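## Task

The light-blue-capped tube starts already in the gripper. Seat it fully in a free well of the rack standing on the shelved bench near the door. No tube may ever reach the floor. Every other tube must finish fully seated in a rack. The glass breaks if knocked hard or dropped more than a few centimetres, which is roughly a well's depth. Release the tube and pull the gripper away at the end. The robot must not topple or be left leaning. A result that stays in place only because the robot holds it does not count.

## Robot and tools

ROBOT. A simulated Hello Robot Stretch 4 with a single arm: an omni-wheel base, a lift that slides up a mast, a telescoping arm that reaches forward, a wrist with yaw, pitch and roll, and a two-finger gripper. It stands about 1.6 m tall, and the base rim lies within 0.23 m of the base origin. Cameras: head_camera, head_left_camera, head_right_camera and wrist_camera.

FRAMES. In the base frame the origin is on the floor under the base centre, x points forward, y to the left and z up. hand_pose is the point between the open fingertips, given in this frame. When all wrist joints are 0, its axes line up with the base axes. The printed value may be slightly off. The odometry frame is the base frame as it was when the scene began. Heading in base_odometry runs from -3.142 to 3.142 and is positive to the left.

execute_actions(actions, cameras). actions is a list holding one action, or an empty list, which only reports state and images. An action may contain:
- base: exactly one relative move from where the base currently is. translate_m is metres straight ahead, forward positive, from -2 to 2. strafe_m is metres sideways, left positive, from -2 to 2. rotate_rad is radians turned on the spot, counter-clockwise (left) positive, from -3.2 to 3.2.
- joints: an object of absolute joint targets keyed by name, not offsets. lift_m runs 0 to 1.2 m. arm_m is the extension, 0 to 0.55 m. wrist_yaw_rad runs -1.134 to 4.276: 0 points forward, positive turns left, 3.14 is folded back, and above 3.4 the arm can get in the way. wrist_pitch_rad runs -1.117 to 4.259: 0 is level and 1.57 points straight down. wrist_roll_rad runs -1.117 to 4.259; positive rolls clockwise as seen from behind the gripper. gripper_m is the fingertip gap in metres, -0.038 to 0.141; values below 0 press the fingers together.
- pace: "slow", "default", "fast" or "max". The base speed steps up from 0.1 to 0.6 m/s and turning from 1 to 4 rad/s. A raised lift reduces these.
- contact_limits: {"arm_m": x}, with x from 0 (stops at the lightest touch) to 0.75. If left out it is 0.5.
- end_of_arm: "enable_torque", sent on its own. It revives wrist or gripper motors that have shut off.
Base and joint motions in one action start together. A target outside a joint's range is clamped and then played. Any other bad value or unknown key rejects the whole call. cameras is a list of names or "all"; null or leaving it out gives every camera, and [] gives none. Once a result reports a stop, the remaining execute_actions, wait and finished_scene calls in that reply are skipped.

wait(seconds, 0 to 10) lets time pass without new commands and returns state and images. zoom_image(camera, region=[x0,y0,x1,y1]) enlarges part of that camera's latest full image. Coordinates are pixels from the top-left, and the region is at most 504x504. read_manual returns only licence texts. finished_scene(scene) ends the current scene, given by its number, for good and reports whether it succeeded.

RESULT LINES. base_status and joint_status tell how each motion finished. "done" for the base means the wheels turned the commanded amount, even if they slipped. "off_target" means the part stopped short and may still be pushing. "contact_stop_at_<key>" means it hit something; that lift, arm or wheel set goes slack, and a slack lift can sink under load. "limit_stop_at_<name>" is a built-in limit. limit_stop_at_tilt means a lean over 6 degrees, after which the lift, arm and wheels ignore commands. limit_stop_at_own_body is a self-collision guard; it is likely with the wrist pitched up below -0.2 and rolled below -0.4 or above 4. "torque_fault" means a wrist or gripper motor overloaded and went limp until enable_torque is sent. on_its_own lists anything not commanded in that call; its "held at" value is a target, not a measured position. motor_effort is a percentage of the maximum, signed toward higher joint values, with the peak in brackets. Both are noisy. For the wheel motors, positive means turning right. A tube held in a level gripper shifts the wrist_pitch_rad effort. A firm grip shows in gripper_m effort, but neither the gripper reading nor "done" confirms that something is held. lidar_m gives 12 distances, one per 30-degree sector: the 1st straight ahead, then counter-clockwise (4th left, 7th behind, 10th right). "-" means nothing seen or closer than 0.25 m, and glass may be missed. wrist_depth_mm is a 7x7 grid of depths in mm, 100 to 2000, read from the top-left; "-" means no reading. turned_by_wheels and turned_by_imu disagreeing by more than about 0.1 rad suggests a collision or slip. base_tilt is in degrees, positive when leaning forward or right.

GRIPPING. Close to a value below the tube's width. A tighter value squeezes harder and pulls the tube toward the wrist; opening pushes it back out. Fingertips resting on a surface can jam, so raise the lift to free them. To unfold at the start, send lift_m 0.4 with wrist_yaw_rad 0 together.

CAUTIONS. Lower each tube gently until it is fully seated, then open and back away. Never drop a tube from more than a few cm, never let one strike anything hard, and never let one reach the floor. Do not disturb the tubes already in racks. Avoid turning or driving with more than 1 kg held and arm_m above 0.2, and avoid strong pushes with the gripper raised high, since either can tip the robot. Do not press the gripper into objects, which causes torque faults. Objects may occasionally be nudged by outside pushes. The robot keeps holding its last command while the reply is being composed. Shorter robot motion time is better.

Each tool is called after ">>>" as a command line: name --argument value for each argument, lists and objects as JSON in quotes; but a table of rows of numbers goes row by row, as --pt "numbers of a row", without its own name.

## Session

>>> execute_actions --actions '[]'

Scene clock: 0.00 s.
base_odometry: x=+0.000 y=+0.000 heading=+0.000 (m, m, rad; odometry frame)
turned_by_wheels: +0.000 (rad since the last result)
turned_by_imu: +0.000 (rad since the last result)
base_tilt: forward=+0.5 right=-0.1 (deg)
lidar_m: 1.51 1.45 1.57 1.88 1.84 1.54 1.18 1.18 1.33 1.34 1.28 1.40
base_status: not commanded
joint_positions: lift_m=+0.601 arm_m=+0.002 wrist_yaw_rad=+0.017 wrist_pitch_rad=+0.137 wrist_roll_rad=-0.009 gripper_m=-0.038
joint_status: not commanded
motor_effort: lift_m=+20 arm_m=+0 wrist_yaw_rad=+1 wrist_pitch_rad=-4 wrist_roll_rad=+0 gripper_m=-15 wheel_0=+0 wheel_1=+0 wheel_2=+0 (%)
hand_pose: x=+0.4601 y=-0.0826 z=+0.7403 quat_wxyz=(+0.998, -0.005, +0.068, +0.009) (m; base frame)
wrist_depth_mm: 1397 1708 1863 - - - 1921 / 1118 1255 1921 - - - 1863 / 1118 1205 1983 - - - 1921 / 1160 1255 1983 - - - - / 1160 1255 - - - - 1983 / 1182 1281 180 206 179 1708 1808 / 1255 1255 1366 172 1397 1255 1397
pictures: head_camera, head_left_camera, head_right_camera, wrist_camera
Images, in order (width x height): head_camera 420x560, head_left_camera 420x672, head_right_camera 420x672, wrist_camera 616x392.

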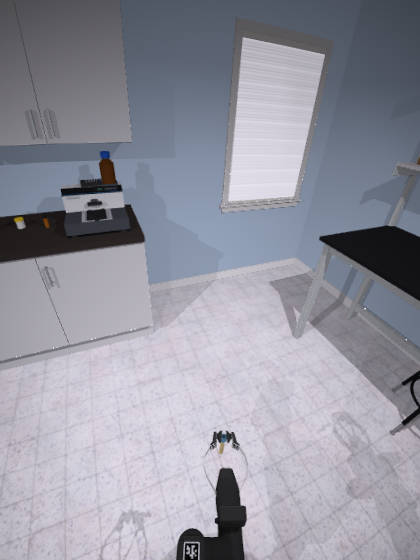

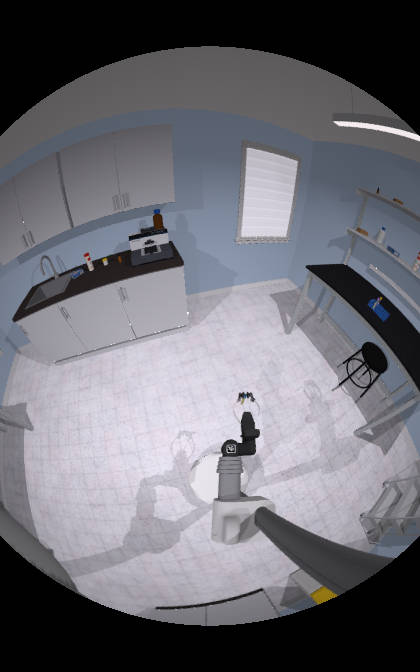

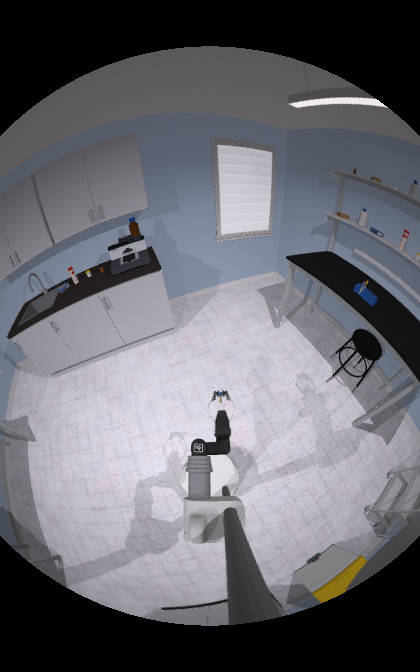

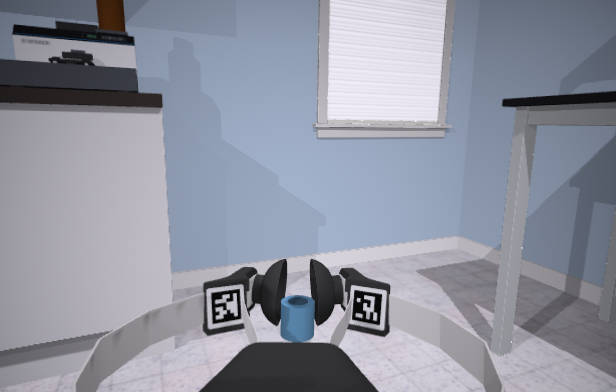

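>>> execute_actions --actions '[{"base":{"rotate_rad":-1.1},"joints":{"lift_m":1.0},"pace":"slow"}]'

Scene clock: 7.40 s.
base_odometry: x=+0.000 y=+0.000 heading=-1.100 (m, m, rad; odometry frame)
turned_by_wheels: -1.100 (rad since the last result)
turned_by_imu: -1.098 (rad since the last result)
base_tilt: forward=+0.5 right=-0.1 (deg)
lidar_m: 0.45 1.39 2.14 1.45 1.58 1.89 1.87 2.01 1.20 1.17 1.30 1.33
base_status: done
joint_positions: lift_m=+1.000 arm_m=+0.002 wrist_yaw_rad=+0.017 wrist_pitch_rad=+0.137 wrist_roll_rad=-0.009 gripper_m=-0.038
joint_status: all done
motor_effort: lift_m=+23(22) arm_m=+0(0) wrist_yaw_rad=+1(1) wrist_pitch_rad=-6(7) wrist_roll_rad=+0(0) gripper_m=-16(20) wheel_0=+0(4) wheel_1=+0(5) wheel_2=-1(5) (%)
hand_pose: x=+0.4601 y=-0.0826 z=+1.1386 quat_wxyz=(+0.998, -0.005, +0.068, +0.009) (m; base frame)
wrist_depth_mm: 1921 1921 1863 1808 1808 1756 1708 / 1983 1921 1921 1863 1863 1808 1708 / - 1983 1983 1921 1863 1808 1808 / 1618 1708 1464 1708 1921 1921 1863 / - - 1205 1160 1160 1921 1921 / - - 180 206 179 1983 1983 / - 1863 - 172 1983 1921 -
pictures: head_camera, head_left_camera, head_right_camera, wrist_camera
camera_calibration (this result's frames):
wrist_camera: T_world_to_cam=[[0.0128529, -0.999637, 0.0236953, -0.118942], [-0.154328, -0.0253964, -0.987693, 1.24744], [0.987936, 0.00903783, -0.154599, -0.0530824], [0, 0, 0, 1]] pos_world=[0.246486, -0.0867389, 1.2267]
Images, in order (width x height): head_camera 420x560, head_left_camera 420x672, head_right_camera 420x672, wrist_camera 616x392.

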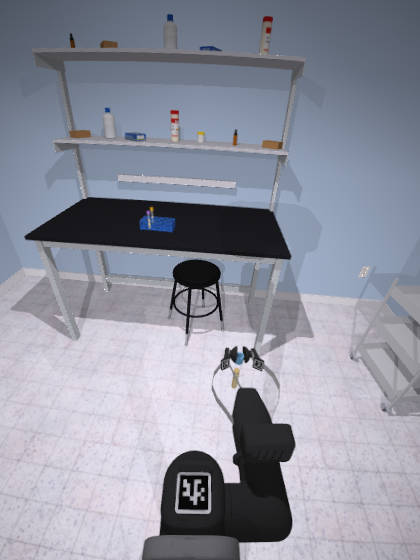

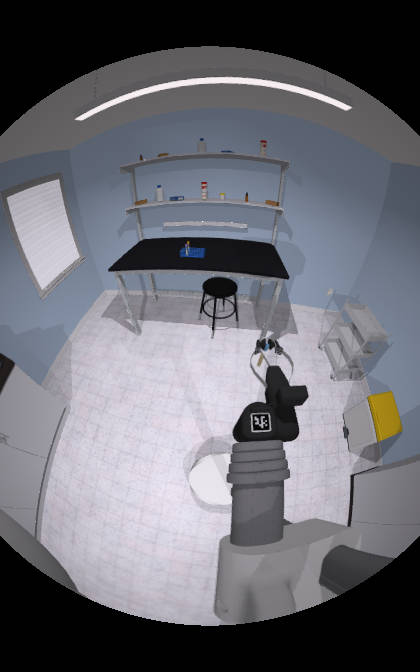

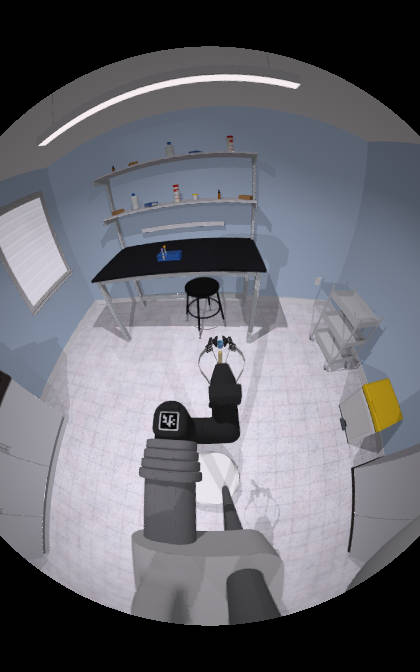

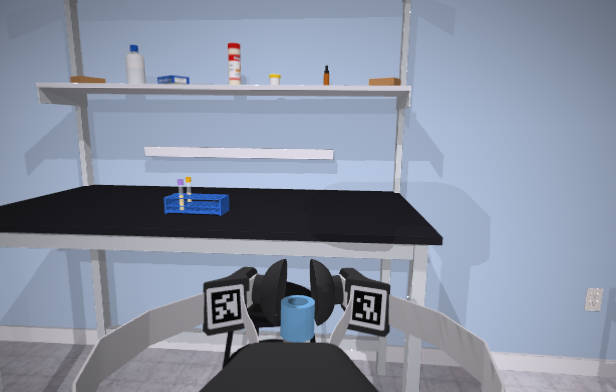

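>>> execute_actions --actions '[{"base":{"rotate_rad":-2.2}}]' --cameras '["head_left_camera","head_right_camera"]'

Scene clock: 16.33 s.
base_odometry: x=+0.000 y=+0.000 heading=+2.983 (m, m, rad; odometry frame)
turned_by_wheels: -2.200 (rad since the last result)
turned_by_imu: -2.198 (rad since the last result)
base_tilt: forward=+0.6 right=-0.1 (deg)
lidar_m: 0.42 1.17 1.26 1.58 1.27 1.33 2.22 1.47 1.54 1.94 1.83 1.93
base_status: done
joint_positions: lift_m=+1.000 arm_m=+0.002 wrist_yaw_rad=+0.017 wrist_pitch_rad=+0.137 wrist_roll_rad=-0.009 gripper_m=-0.038
joint_status: not commanded
motor_effort: lift_m=+21(23) arm_m=+0(0) wrist_yaw_rad=+1(0) wrist_pitch_rad=-6(6) wrist_roll_rad=+1(0) gripper_m=-16(17) wheel_0=+2(6) wheel_1=+1(7) wheel_2=+0(4) (%)
hand_pose: x=+0.4601 y=-0.0827 z=+1.1387 quat_wxyz=(+0.998, -0.005, +0.068, +0.009) (m; base frame)
wrist_depth_mm: 842 917 1025 1160 1863 - - / 866 946 1042 1205 1921 - - / 878 976 1078 1229 1983 - - / 904 976 1098 1255 - - - / 946 1008 1118 1281 - - - / 976 1008 180 206 179 - - / 991 1042 1160 172 - 1983 -
pictures: head_left_camera, head_right_camera
Images, in order (width x height): head_left_camera 420x672, head_right_camera 420x672.

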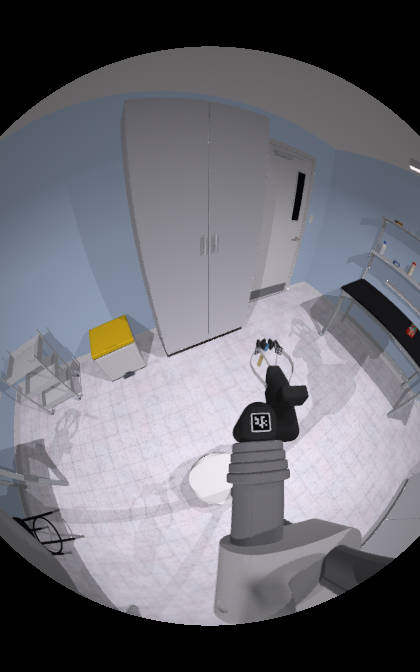

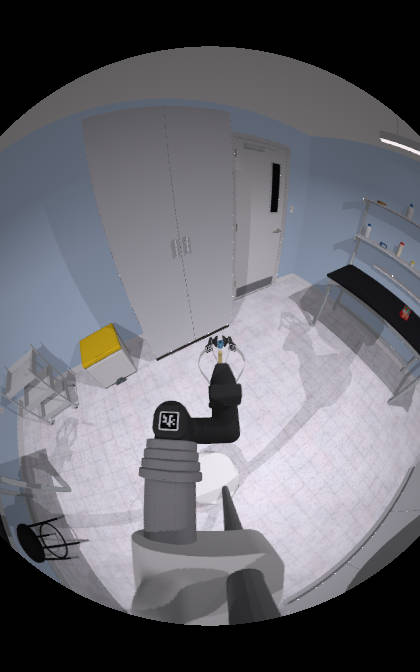

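>>> execute_actions --actions '[{"base":{"rotate_rad":-1.05}}]'

Scene clock: 27.00 s.
base_odometry: x=+0.000 y=+0.000 heading=+1.934 (m, m, rad; odometry frame)
turned_by_wheels: -1.050 (rad since the last result)
turned_by_imu: -1.048 (rad since the last result)
base_tilt: forward=+0.6 right=-0.1 (deg)
lidar_m: 0.40 1.95 1.22 1.16 1.27 1.35 1.32 1.38 2.20 1.47 1.53 1.95
base_status: done
joint_positions: lift_m=+1.000 arm_m=+0.002 wrist_yaw_rad=+0.017 wrist_pitch_rad=+0.137 wrist_roll_rad=-0.009 gripper_m=-0.038
joint_status: not commanded
motor_effort: lift_m=+21(21) arm_m=+0(0) wrist_yaw_rad=+1(0) wrist_pitch_rad=-6(6) wrist_roll_rad=+0(0) gripper_m=-21(18) wheel_0=+2(5) wheel_1=+1(5) wheel_2=+1(5) (%)
hand_pose: x=+0.4601 y=-0.0827 z=+1.1387 quat_wxyz=(+0.998, -0.005, +0.068, +0.009) (m; base frame)
wrist_depth_mm: - - - - - - - / - - - - - - - / - - - - - - - / - - - - - - - / - - - 1808 - - - / - - 180 206 179 - - / - 1863 - 172 - 1921 -
pictures: head_camera, head_left_camera, head_right_camera, wrist_camera
camera_calibration (this result's frames):
wrist_camera: T_world_to_cam=[[0.0128287, -0.999637, 0.0237001, -0.118947], [-0.154397, -0.0253981, -0.987682, 1.24758], [0.987926, 0.00901145, -0.154667, -0.052988], [0, 0, 0, 1]] pos_world=[0.246498, -0.0867406, 1.22684]
Images, in order (width x height): head_camera 420x560, head_left_camera 420x672, head_right_camera 420x672, wrist_camera 616x392.

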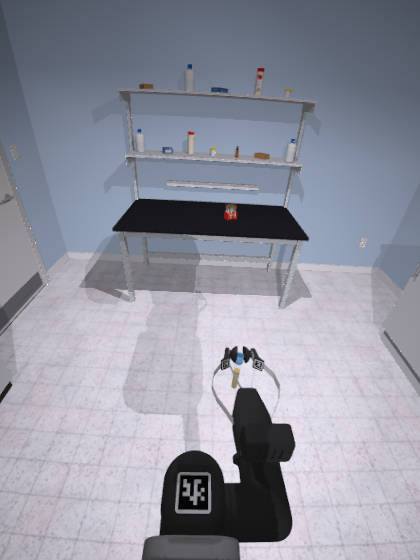

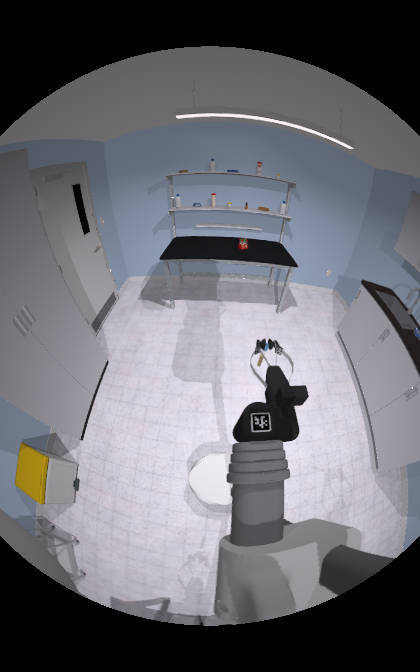

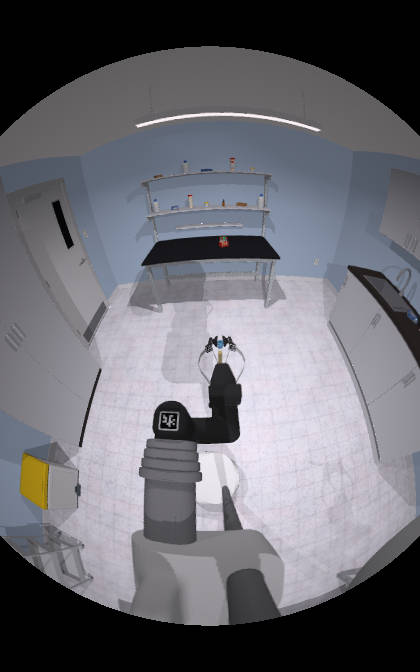

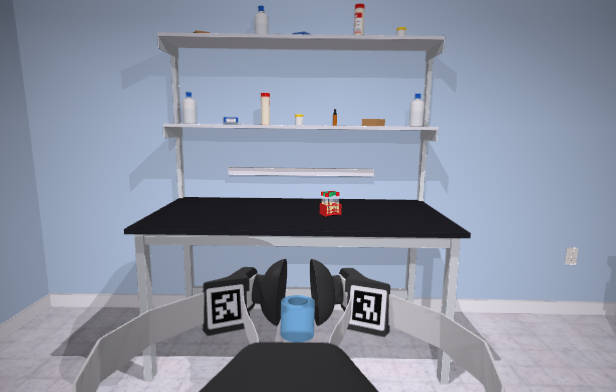

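>>> execute_actions --actions '[{"base":{"translate_m":1.25},"joints":{"lift_m":1.08}}]'

>>> zoom_image --camera "wrist_camera" --region '[240, 150, 480, 392]'

>>> zoom_image --camera "head_camera" --region '[170, 200, 330, 420]'

Scene clock: 39.60 s.
base_odometry: x=-0.444 y=+1.169 heading=+1.934 (m, m, rad; odometry frame)
turned_by_wheels: +0.000 (rad since the last result)
turned_by_imu: +0.000 (rad since the last result)
base_tilt: forward=+0.5 right=-0.1 (deg)
lidar_m: 0.57 0.65 0.92 1.19 1.21 1.82 3.28 2.81 1.53 1.48 0.88 0.62
base_status: done
joint_positions: lift_m=+1.080 arm_m=+0.002 wrist_yaw_rad=+0.017 wrist_pitch_rad=+0.137 wrist_roll_rad=-0.009 gripper_m=-0.038
joint_status: all done
motor_effort: lift_m=+22(24) arm_m=+0(0) wrist_yaw_rad=+1(1) wrist_pitch_rad=-7(5) wrist_roll_rad=+0(0) gripper_m=-19(20) wheel_0=+0(6) wheel_1=+0(5) wheel_2=+2(9) (%)
hand_pose: x=+0.4601 y=-0.0827 z=+1.2187 quat_wxyz=(+0.998, -0.005, +0.068, +0.009) (m; base frame)
wrist_depth_mm: 1118 1118 1118 1118 1118 1118 1098 / 1138 1160 1138 1138 1138 1138 1138 / 1098 1160 1182 1182 1160 1182 946 / 1205 1229 1205 1229 1229 1229 1205 / 1255 1255 1229 1182 1229 1229 1255 / 1205 1138 180 206 179 1182 1281 / 891 809 891 172 831 831 917
pictures: head_camera, head_left_camera, head_right_camera, wrist_camera
camera_calibration (this result's frames):
wrist_camera: T_world_to_cam=[[0.0128289, -0.999637, 0.0237001, -0.120843], [-0.154398, -0.0253981, -0.987682, 1.32657], [0.987926, 0.00901164, -0.154667, -0.0406195], [0, 0, 0, 1]] pos_world=[0.246498, -0.0867405, 1.30681]
Images, in order (width x height): head_camera 420x560, head_left_camera 420x672, head_right_camera 420x672, wrist_camera 616x392.

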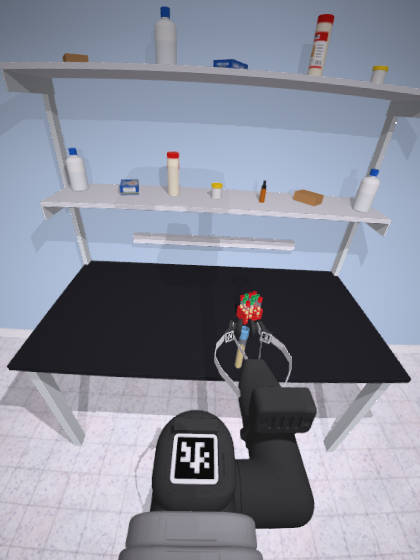

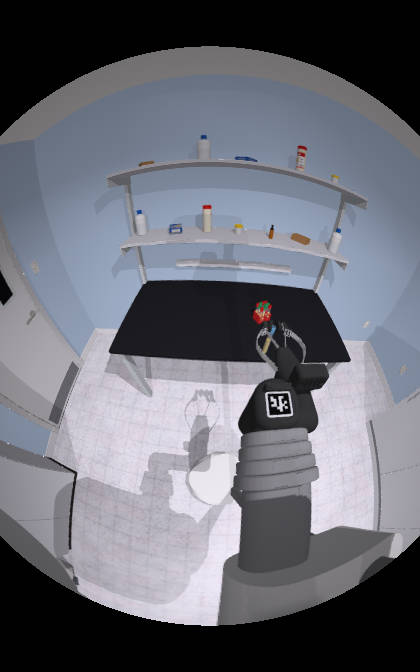

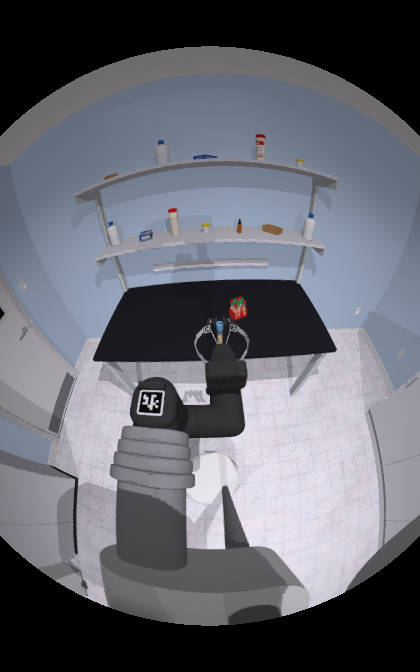

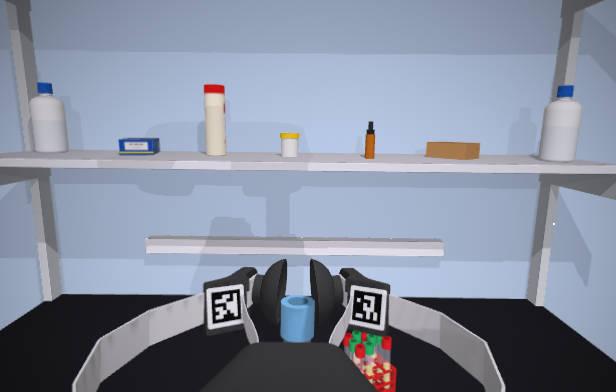

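Region (240, 150, 480, 392) of wrist_camera's 616x392 image, scaled by 2.083; it fills the left 500 columns of this view, and the rest is white.

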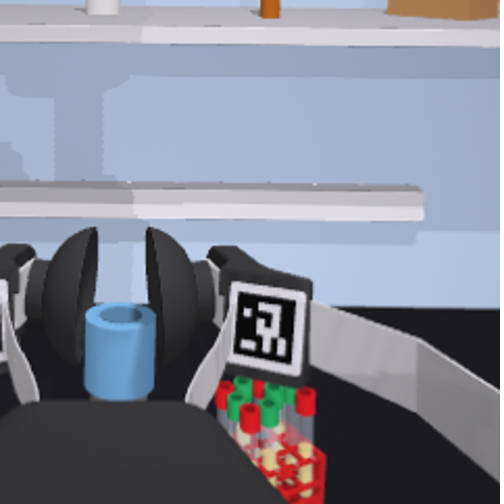

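Region (170, 200, 330, 420) of head_camera's 420x560 image, scaled by 2.291, with more detail than that image has; it fills the left 367 columns of this view, and the rest is white.

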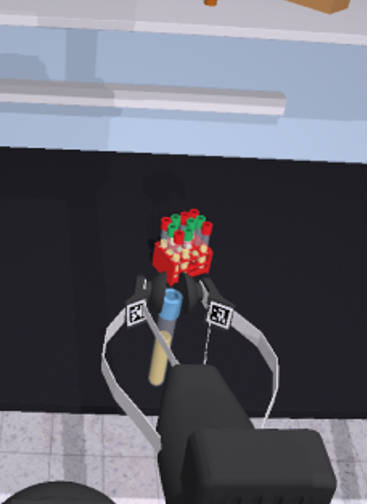

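>>> execute_actions --actions '[{"base":{"strafe_m":-0.2}}]' --cameras '[]'

>>> execute_actions --actions '[{"base":{"translate_m":0.25}}]'

>>> zoom_image --camera "head_camera" --region '[150, 290, 270, 410]'

>>> zoom_image --camera "head_left_camera" --region '[170, 290, 290, 410]'

Scene clock: 61.30 s.
base_odometry: x=-0.257 y=+1.240 heading=+1.934 (m, m, rad; odometry frame)
turned_by_wheels: +0.000 (rad since the last result)
turned_by_imu: +0.002 (rad since the last result)
base_tilt: forward=+0.6 right=-0.1 (deg)
lidar_m: 0.60 0.62 0.89 1.37 1.40 2.05 3.22 1.85 1.33 1.28 1.94 0.64
base_status: done
joint_positions: lift_m=+1.080 arm_m=+0.002 wrist_yaw_rad=+0.017 wrist_pitch_rad=+0.137 wrist_roll_rad=-0.009 gripper_m=-0.038
joint_status: not commanded
motor_effort: lift_m=+21(21) arm_m=+0(0) wrist_yaw_rad=+1(1) wrist_pitch_rad=-4(7) wrist_roll_rad=+1(1) gripper_m=-15(18) wheel_0=-1(8) wheel_1=+0(6) wheel_2=+0(0) (%)
hand_pose: x=+0.4601 y=-0.0827 z=+1.2187 quat_wxyz=(+0.998, -0.005, +0.068, +0.009) (m; base frame)
wrist_depth_mm: 1138 1118 1118 1118 1118 1118 1118 / 1160 1160 1138 1160 1138 1160 1138 / 1078 1118 1182 1160 1160 1160 1160 / 1205 1205 1205 1205 1205 1205 1205 / 1255 1255 1229 1205 1255 1255 1229 / 1160 1160 180 207 179 1255 1281 / 878 809 891 172 891 831 1308
pictures: none
No camera images: the call's "cameras" was empty. Leave "cameras" out to get every camera's image.

Scene clock: 63.60 s.
base_odometry: x=-0.346 y=+1.473 heading=+1.934 (m, m, rad; odometry frame)
turned_by_wheels: +0.000 (rad since the last result)
turned_by_imu: +0.000 (rad since the last result)
base_tilt: forward=+0.5 right=-0.1 (deg)
lidar_m: 0.35 0.39 0.54 1.77 1.43 2.20 3.56 1.87 1.35 1.28 0.53 0.39
base_status: done
joint_positions: lift_m=+1.080 arm_m=+0.002 wrist_yaw_rad=+0.017 wrist_pitch_rad=+0.137 wrist_roll_rad=-0.009 gripper_m=-0.038
joint_status: not commanded
motor_effort: lift_m=+21(21) arm_m=+0(0) wrist_yaw_rad=+2(1) wrist_pitch_rad=-7(7) wrist_roll_rad=+0(1) gripper_m=-18(18) wheel_0=+0(5) wheel_1=+1(4) wheel_2=+0(8) (%)
hand_pose: x=+0.4601 y=-0.0827 z=+1.2187 quat_wxyz=(+0.998, -0.005, +0.068, +0.009) (m; base frame)
wrist_depth_mm: 878 878 878 878 878 878 866 / 904 891 904 904 891 904 891 / 931 904 917 917 917 917 917 / 946 960 946 946 960 946 707 / 960 976 976 976 976 976 976 / 1008 1008 180 206 179 991 1008 / 891 809 891 172 891 820 1025
pictures: head_camera, head_left_camera, head_right_camera, wrist_camera
camera_calibration (this result's frames):
wrist_camera: T_world_to_cam=[[0.0127876, -0.999637, 0.0237, -0.120836], [-0.154399, -0.0253917, -0.987682, 1.32657], [0.987926, 0.00897081, -0.154667, -0.0406194], [0, 0, 0, 1]] pos_world=[0.246494, -0.0867436, 1.30681]
Images, in order (width x height): head_camera 420x560, head_left_camera 420x672, head_right_camera 420x672, wrist_camera 616x392.

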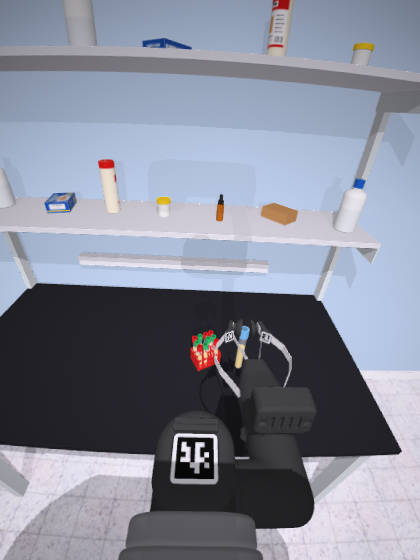

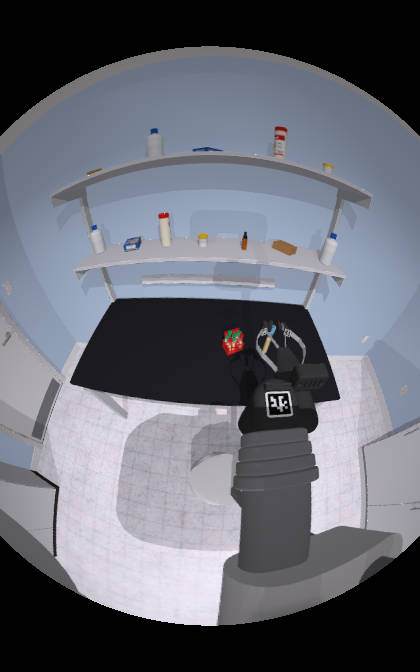

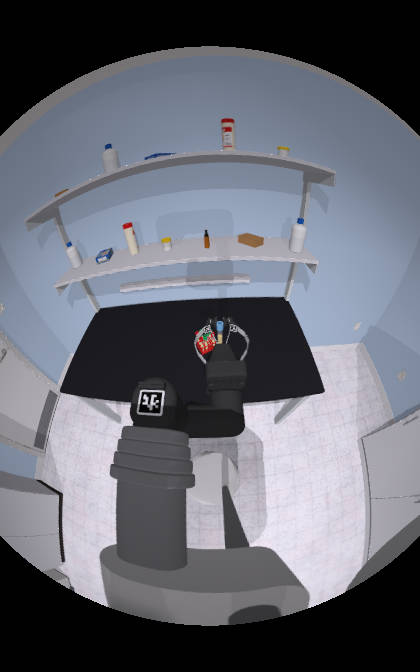

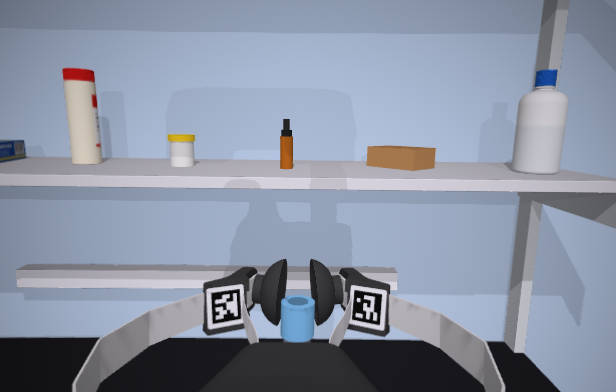

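Region (150, 290, 270, 410) of head_camera's 420x560 image, scaled by 4.200, with more detail than that image has.

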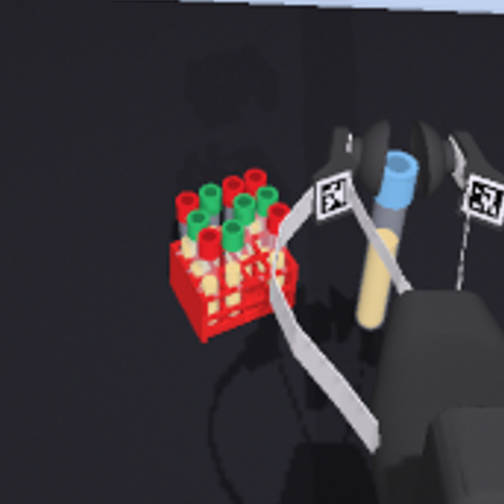

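Region (170, 290, 290, 410) of head_left_camera's 420x672 image, scaled by 4.200, with more detail than that image has.

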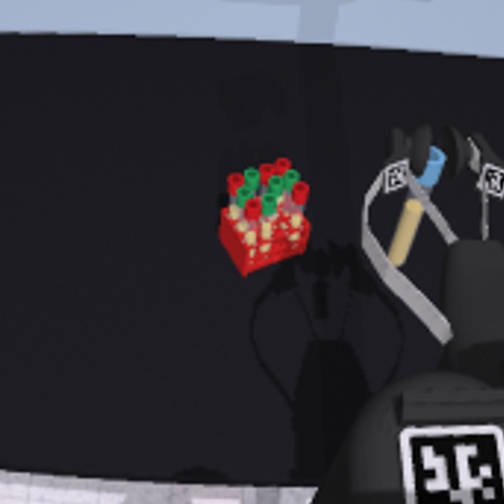

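>>> execute_actions --actions '[{"base":{"strafe_m":0.038},"joints":{"lift_m":0.87,"arm_m":0.1}}]' --cameras '["head_camera","wrist_camera","head_left_camera"]'

>>> zoom_image --camera "head_camera" --region '[170, 300, 290, 420]'

>>> zoom_image --camera "wrist_camera" --region '[180, 200, 430, 392]'

Scene clock: 116.67 s.
base_odometry: x=-0.381 y=+1.460 heading=+1.934 (m, m, rad; odometry frame)
turned_by_wheels: +0.000 (rad since the last result)
turned_by_imu: +0.001 (rad since the last result)
base_tilt: forward=+0.5 right=+0.0 (deg)
lidar_m: 0.37 0.37 0.52 1.72 1.41 1.92 3.58 1.90 1.35 1.32 0.55 0.38
base_status: done
joint_positions: lift_m=+0.870 arm_m=+0.099 wrist_yaw_rad=+0.017 wrist_pitch_rad=+0.137 wrist_roll_rad=-0.009 gripper_m=-0.038
joint_status: all done
motor_effort: lift_m=+17(21) arm_m=+7(6) wrist_yaw_rad=+1(1) wrist_pitch_rad=-4(6) wrist_roll_rad=+0(1) gripper_m=-19(20) wheel_0=+1(7) wheel_1=-1(7) wheel_2=-1(1) (%)
hand_pose: x=+0.5570 y=-0.0826 z=+1.0090 quat_wxyz=(+0.998, -0.005, +0.068, +0.009) (m; base frame)
wrist_depth_mm: 539 521 517 508 580 569 574 / 809 809 798 798 809 798 778 / 831 820 831 831 820 820 820 / 842 842 842 831 842 842 842 / 866 866 866 866 878 878 866 / 699 699 180 206 179 715 723 / 535 492 535 172 544 496 549
pictures: head_camera, head_left_camera, wrist_camera
camera_calibration (this result's frames):
wrist_camera: T_world_to_cam=[[0.0128942, -0.999636, 0.0236999, -0.117134], [-0.154397, -0.0254081, -0.987682, 1.13446], [0.987925, 0.00907617, -0.154669, -0.168737], [0, 0, 0, 1]] pos_world=[0.343367, -0.0867357, 1.09716]
Images, in order (width x height): head_camera 420x560, head_left_camera 420x672, wrist_camera 616x392.

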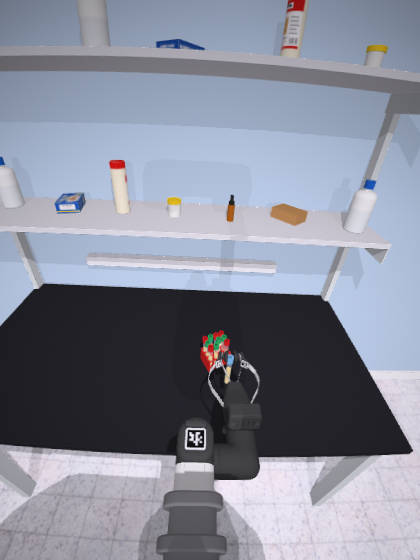

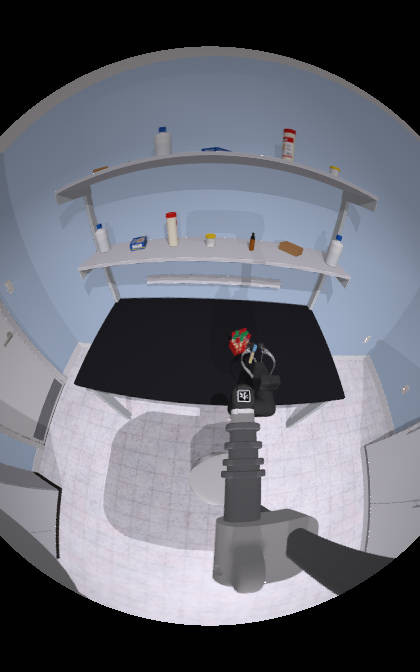

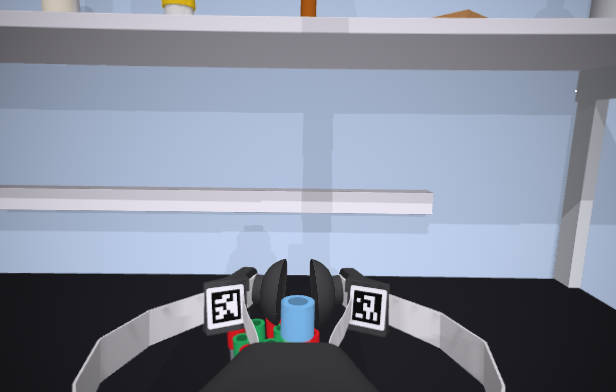

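Region (170, 300, 290, 420) of head_camera's 420x560 image, scaled by 4.200, with more detail than that image has.

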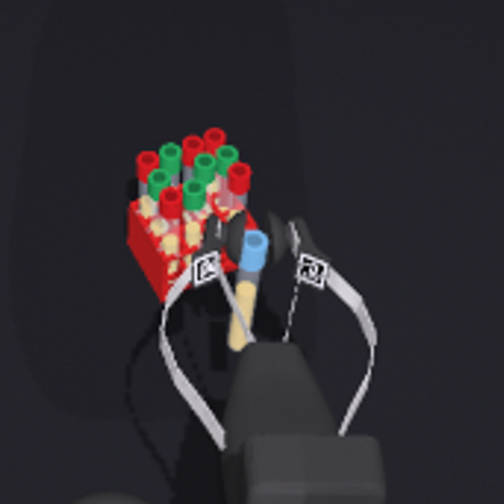

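Region (180, 200, 430, 392) of wrist_camera's 616x392 image, scaled by 2.016; it fills the top 387 rows of this view, and the rest is white.

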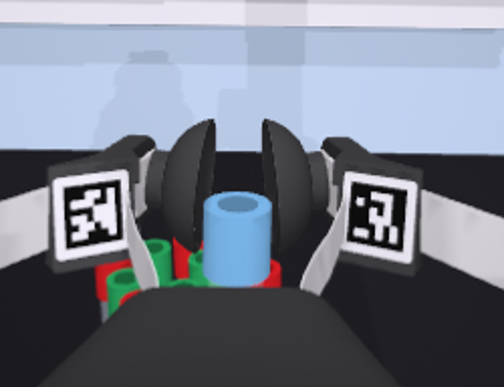

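>>> execute_actions --actions '[{"joints":{"lift_m":0.89}}]' --cameras '[]'

>>> execute_actions --actions '[{"joints":{"arm_m":0.2},"pace":"slow"}]'

>>> zoom_image --camera "head_camera" --region '[185, 305, 265, 385]'

>>> zoom_image --camera "head_left_camera" --region '[210, 305, 290, 385]'

>>> zoom_image --camera "head_right_camera" --region '[175, 305, 255, 385]'

Scene clock: 143.07 s.
base_odometry: x=-0.381 y=+1.460 heading=+1.934 (m, m, rad; odometry frame)
turned_by_wheels: +0.000 (rad since the last result)
turned_by_imu: +0.001 (rad since the last result)
base_tilt: forward=+0.6 right=-0.1 (deg)
lidar_m: 0.36 0.38 0.54 1.72 1.42 1.91 3.56 1.91 1.39 1.32 0.53 0.40
base_status: not commanded
joint_positions: lift_m=+0.890 arm_m=+0.099 wrist_yaw_rad=+0.017 wrist_pitch_rad=+0.137 wrist_roll_rad=-0.009 gripper_m=-0.038
joint_status: all done
motor_effort: lift_m=+22(24) arm_m=+6(7) wrist_yaw_rad=+1(1) wrist_pitch_rad=-7(6) wrist_roll_rad=+0(0) gripper_m=-16(18) wheel_0=+1(1) wheel_1=-1(1) wheel_2=+0(0) (%)
hand_pose: x=+0.5570 y=-0.0826 z=+1.0286 quat_wxyz=(+0.998, -0.005, +0.068, +0.009) (m; base frame)
wrist_depth_mm: 609 778 778 768 768 768 668 / 809 809 809 798 798 798 723 / 831 820 831 820 831 820 820 / 809 820 842 842 842 854 842 / 878 878 866 854 866 878 866 / 732 750 180 206 179 759 759 / 569 521 569 172 574 530 585
pictures: none
No camera images: the call's "cameras" was empty. Leave "cameras" out to get every camera's image.

Scene clock: 145.37 s.
base_odometry: x=-0.381 y=+1.460 heading=+1.934 (m, m, rad; odometry frame)
turned_by_wheels: +0.000 (rad since the last result)
turned_by_imu: +0.001 (rad since the last result)
base_tilt: forward=+0.6 right=-0.1 (deg)
lidar_m: 0.36 0.39 0.54 1.72 1.41 1.93 3.58 1.91 1.39 1.33 0.54 0.37
base_status: not commanded
joint_positions: lift_m=+0.890 arm_m=+0.199 wrist_yaw_rad=+0.017 wrist_pitch_rad=+0.137 wrist_roll_rad=-0.009 gripper_m=-0.038
joint_status: all done
motor_effort: lift_m=+22(22) arm_m=+6(8) wrist_yaw_rad=+1(1) wrist_pitch_rad=-6(6) wrist_roll_rad=+0(0) gripper_m=-18(16) wheel_0=+1(1) wheel_1=-1(1) wheel_2=-1(1) (%)
hand_pose: x=+0.6569 y=-0.0826 z=+1.0286 quat_wxyz=(+0.998, -0.005, +0.068, +0.009) (m; base frame)
wrist_depth_mm: 392 389 427 421 415 413 413 / 707 707 707 707 699 699 699 / 732 732 723 723 723 723 723 / 741 741 741 732 741 741 741 / 778 759 768 759 759 759 759 / 732 741 180 207 179 759 732 / 569 517 569 172 574 525 585
pictures: head_camera, head_left_camera, head_right_camera, wrist_camera
camera_calibration (this result's frames):
wrist_camera: T_world_to_cam=[[0.0128921, -0.999636, 0.0237, -0.118886], [-0.154407, -0.0254079, -0.987681, 1.16921], [0.987923, 0.0090738, -0.154678, -0.264479], [0, 0, 0, 1]] pos_world=[0.443352, -0.0867359, 1.11672]
Images, in order (width x height): head_camera 420x560, head_left_camera 420x672, head_right_camera 420x672, wrist_camera 616x392.

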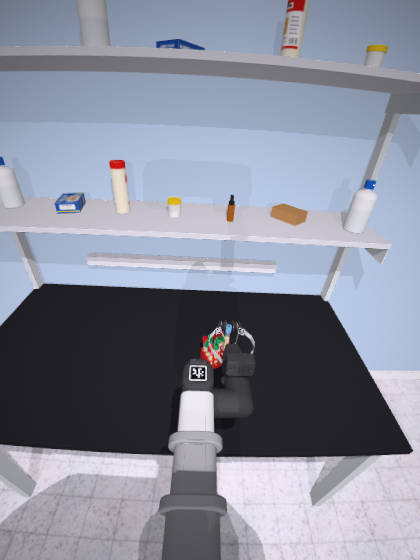

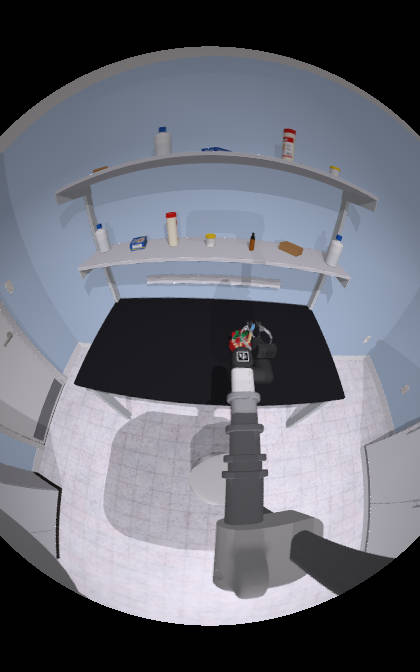

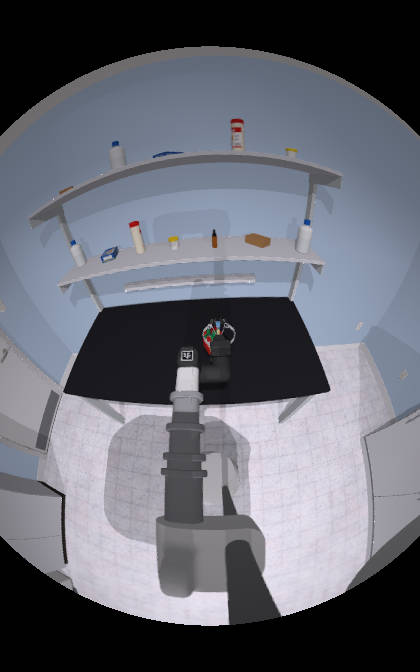

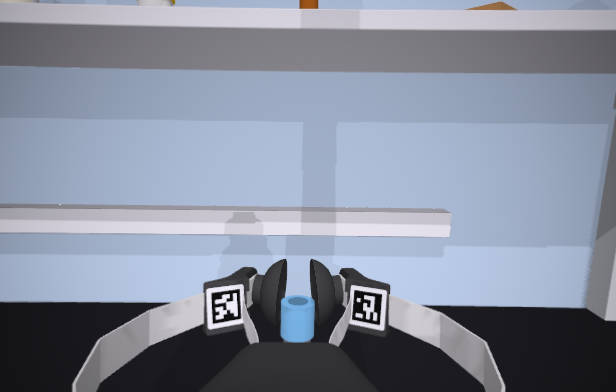

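Region (185, 305, 265, 385) of head_camera's 420x560 image, scaled by 6.300, with more detail than that image has.

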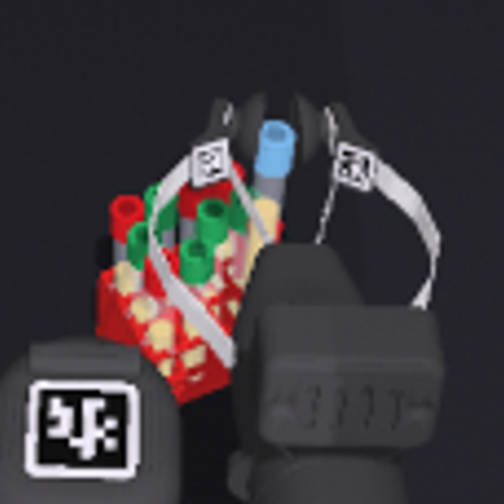

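Region (210, 305, 290, 385) of head_left_camera's 420x672 image, scaled by 6.300, with more detail than that image has.

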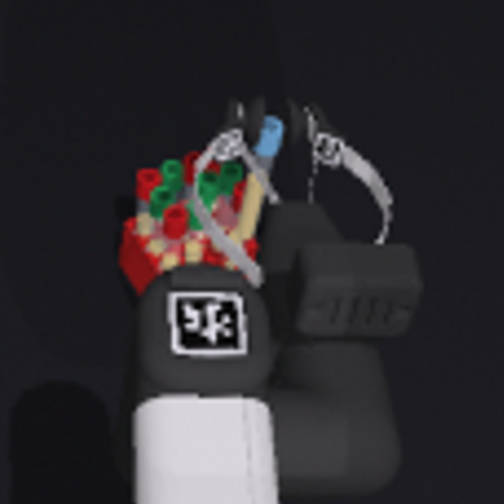

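Region (175, 305, 255, 385) of head_right_camera's 420x672 image, scaled by 6.300, with more detail than that image has.

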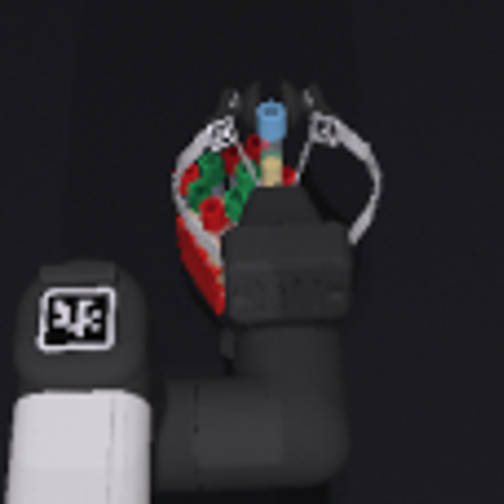

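>>> execute_actions --actions '[{"base":{"strafe_m":-0.45},"joints":{"lift_m":0.91}}]' --cameras '[]'

>>> execute_actions --actions '[{"joints":{"arm_m":0.39,"wrist_yaw_rad":1.571,"lift_m":0.86},"pace":"slow"}]'

Scene clock: 169.90 s.
base_odometry: x=+0.039 y=+1.620 heading=+1.934 (m, m, rad; odometry frame)
turned_by_wheels: +0.000 (rad since the last result)
turned_by_imu: +0.003 (rad since the last result)
base_tilt: forward=+0.5 right=+0.0 (deg)
lidar_m: 0.34 0.38 0.52 1.85 1.86 2.58 3.16 1.24 0.94 0.85 1.58 0.38
base_status: done
joint_positions: lift_m=+0.910 arm_m=+0.199 wrist_yaw_rad=+0.017 wrist_pitch_rad=+0.137 wrist_roll_rad=-0.009 gripper_m=-0.038
joint_status: all done
motor_effort: lift_m=+22(23) arm_m=+6(6) wrist_yaw_rad=+1(1) wrist_pitch_rad=-7(8) wrist_roll_rad=+0(0) gripper_m=-18(19) wheel_0=+0(10) wheel_1=+1(7) wheel_2=-1(2) (%)
hand_pose: x=+0.6570 y=-0.0826 z=+1.0486 quat_wxyz=(+0.998, -0.005, +0.068, +0.009) (m; base frame)
wrist_depth_mm: 404 392 676 439 668 683 676 / 699 699 699 699 580 699 691 / 723 723 723 723 723 715 715 / 732 732 741 741 741 741 732 / 759 759 759 759 750 759 759 / 778 778 180 206 179 778 778 / 603 549 603 172 798 798 798
pictures: none
No camera images: the call's "cameras" was empty. Leave "cameras" out to get every camera's image.

Scene clock: 173.07 s.
base_odometry: x=+0.039 y=+1.620 heading=+1.934 (m, m, rad; odometry frame)
turned_by_wheels: +0.000 (rad since the last result)
turned_by_imu: +0.001 (rad since the last result)
base_tilt: forward=+0.6 right=-0.1 (deg)
lidar_m: 0.36 0.38 0.53 1.85 1.84 2.60 3.17 1.27 0.91 0.87 1.57 0.38
base_status: not commanded
joint_positions: lift_m=+0.860 arm_m=+0.389 wrist_yaw_rad=+1.571 wrist_pitch_rad=+0.137 wrist_roll_rad=-0.009 gripper_m=-0.038
joint_status: all done
motor_effort: lift_m=+17(23) arm_m=+7(8) wrist_yaw_rad=+2(5) wrist_pitch_rad=-6(5) wrist_roll_rad=+0(0) gripper_m=-16(16) wheel_0=+0(0) wheel_1=+0(1) wheel_2=-1(1) (%)
hand_pose: x=+0.6472 y=+0.2858 z=+0.9990 quat_wxyz=(+0.705, -0.052, +0.045, +0.706) (m; base frame)
wrist_depth_mm: 1756 - - - - 500 484 / 1808 - - - 1205 976 741 / 1808 - - - - 1098 759 / 1756 - - - - 1098 707 / 1863 - 991 991 1008 960 759 / 1921 - 180 206 179 691 683 / 1808 480 525 172 366 484 530
pictures: head_camera, head_left_camera, head_right_camera, wrist_camera
camera_calibration (this result's frames):
wrist_camera: T_world_to_cam=[[0.999711, -0.00399572, 0.023698, -0.672988], [0.022794, -0.154814, -0.987681, 1.07017], [0.00761528, 0.987936, -0.154678, 0.0919546], [0, 0, 0, 1]] pos_world=[0.6477, 0.072143, 1.08716]
Images, in order (width x height): head_camera 420x560, head_left_camera 420x672, head_right_camera 420x672, wrist_camera 616x392.

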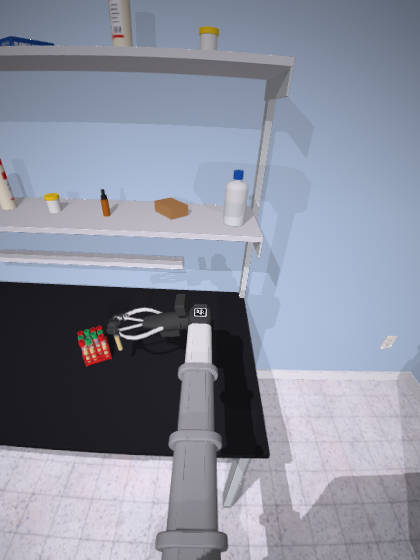

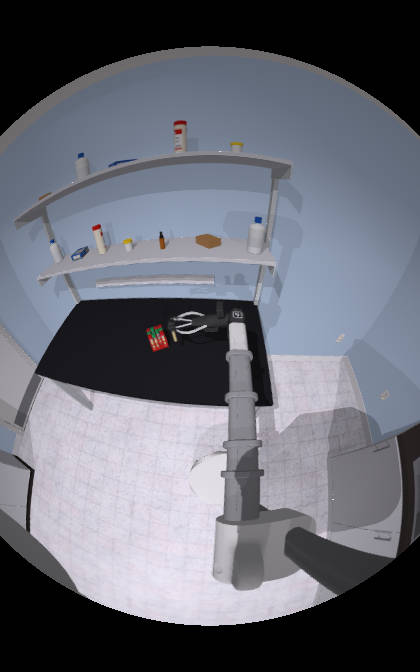

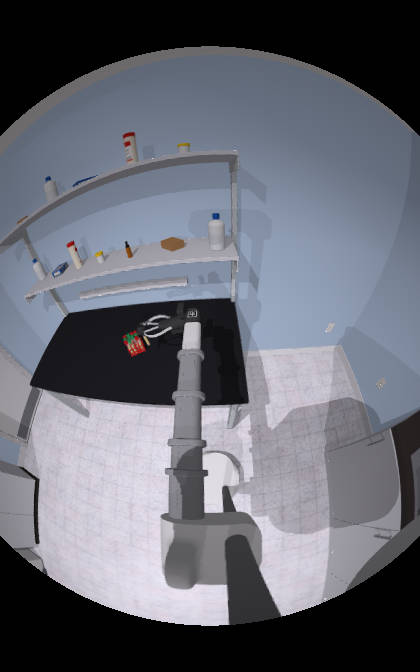

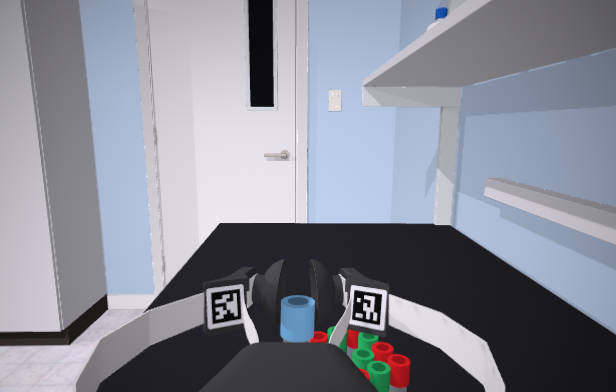

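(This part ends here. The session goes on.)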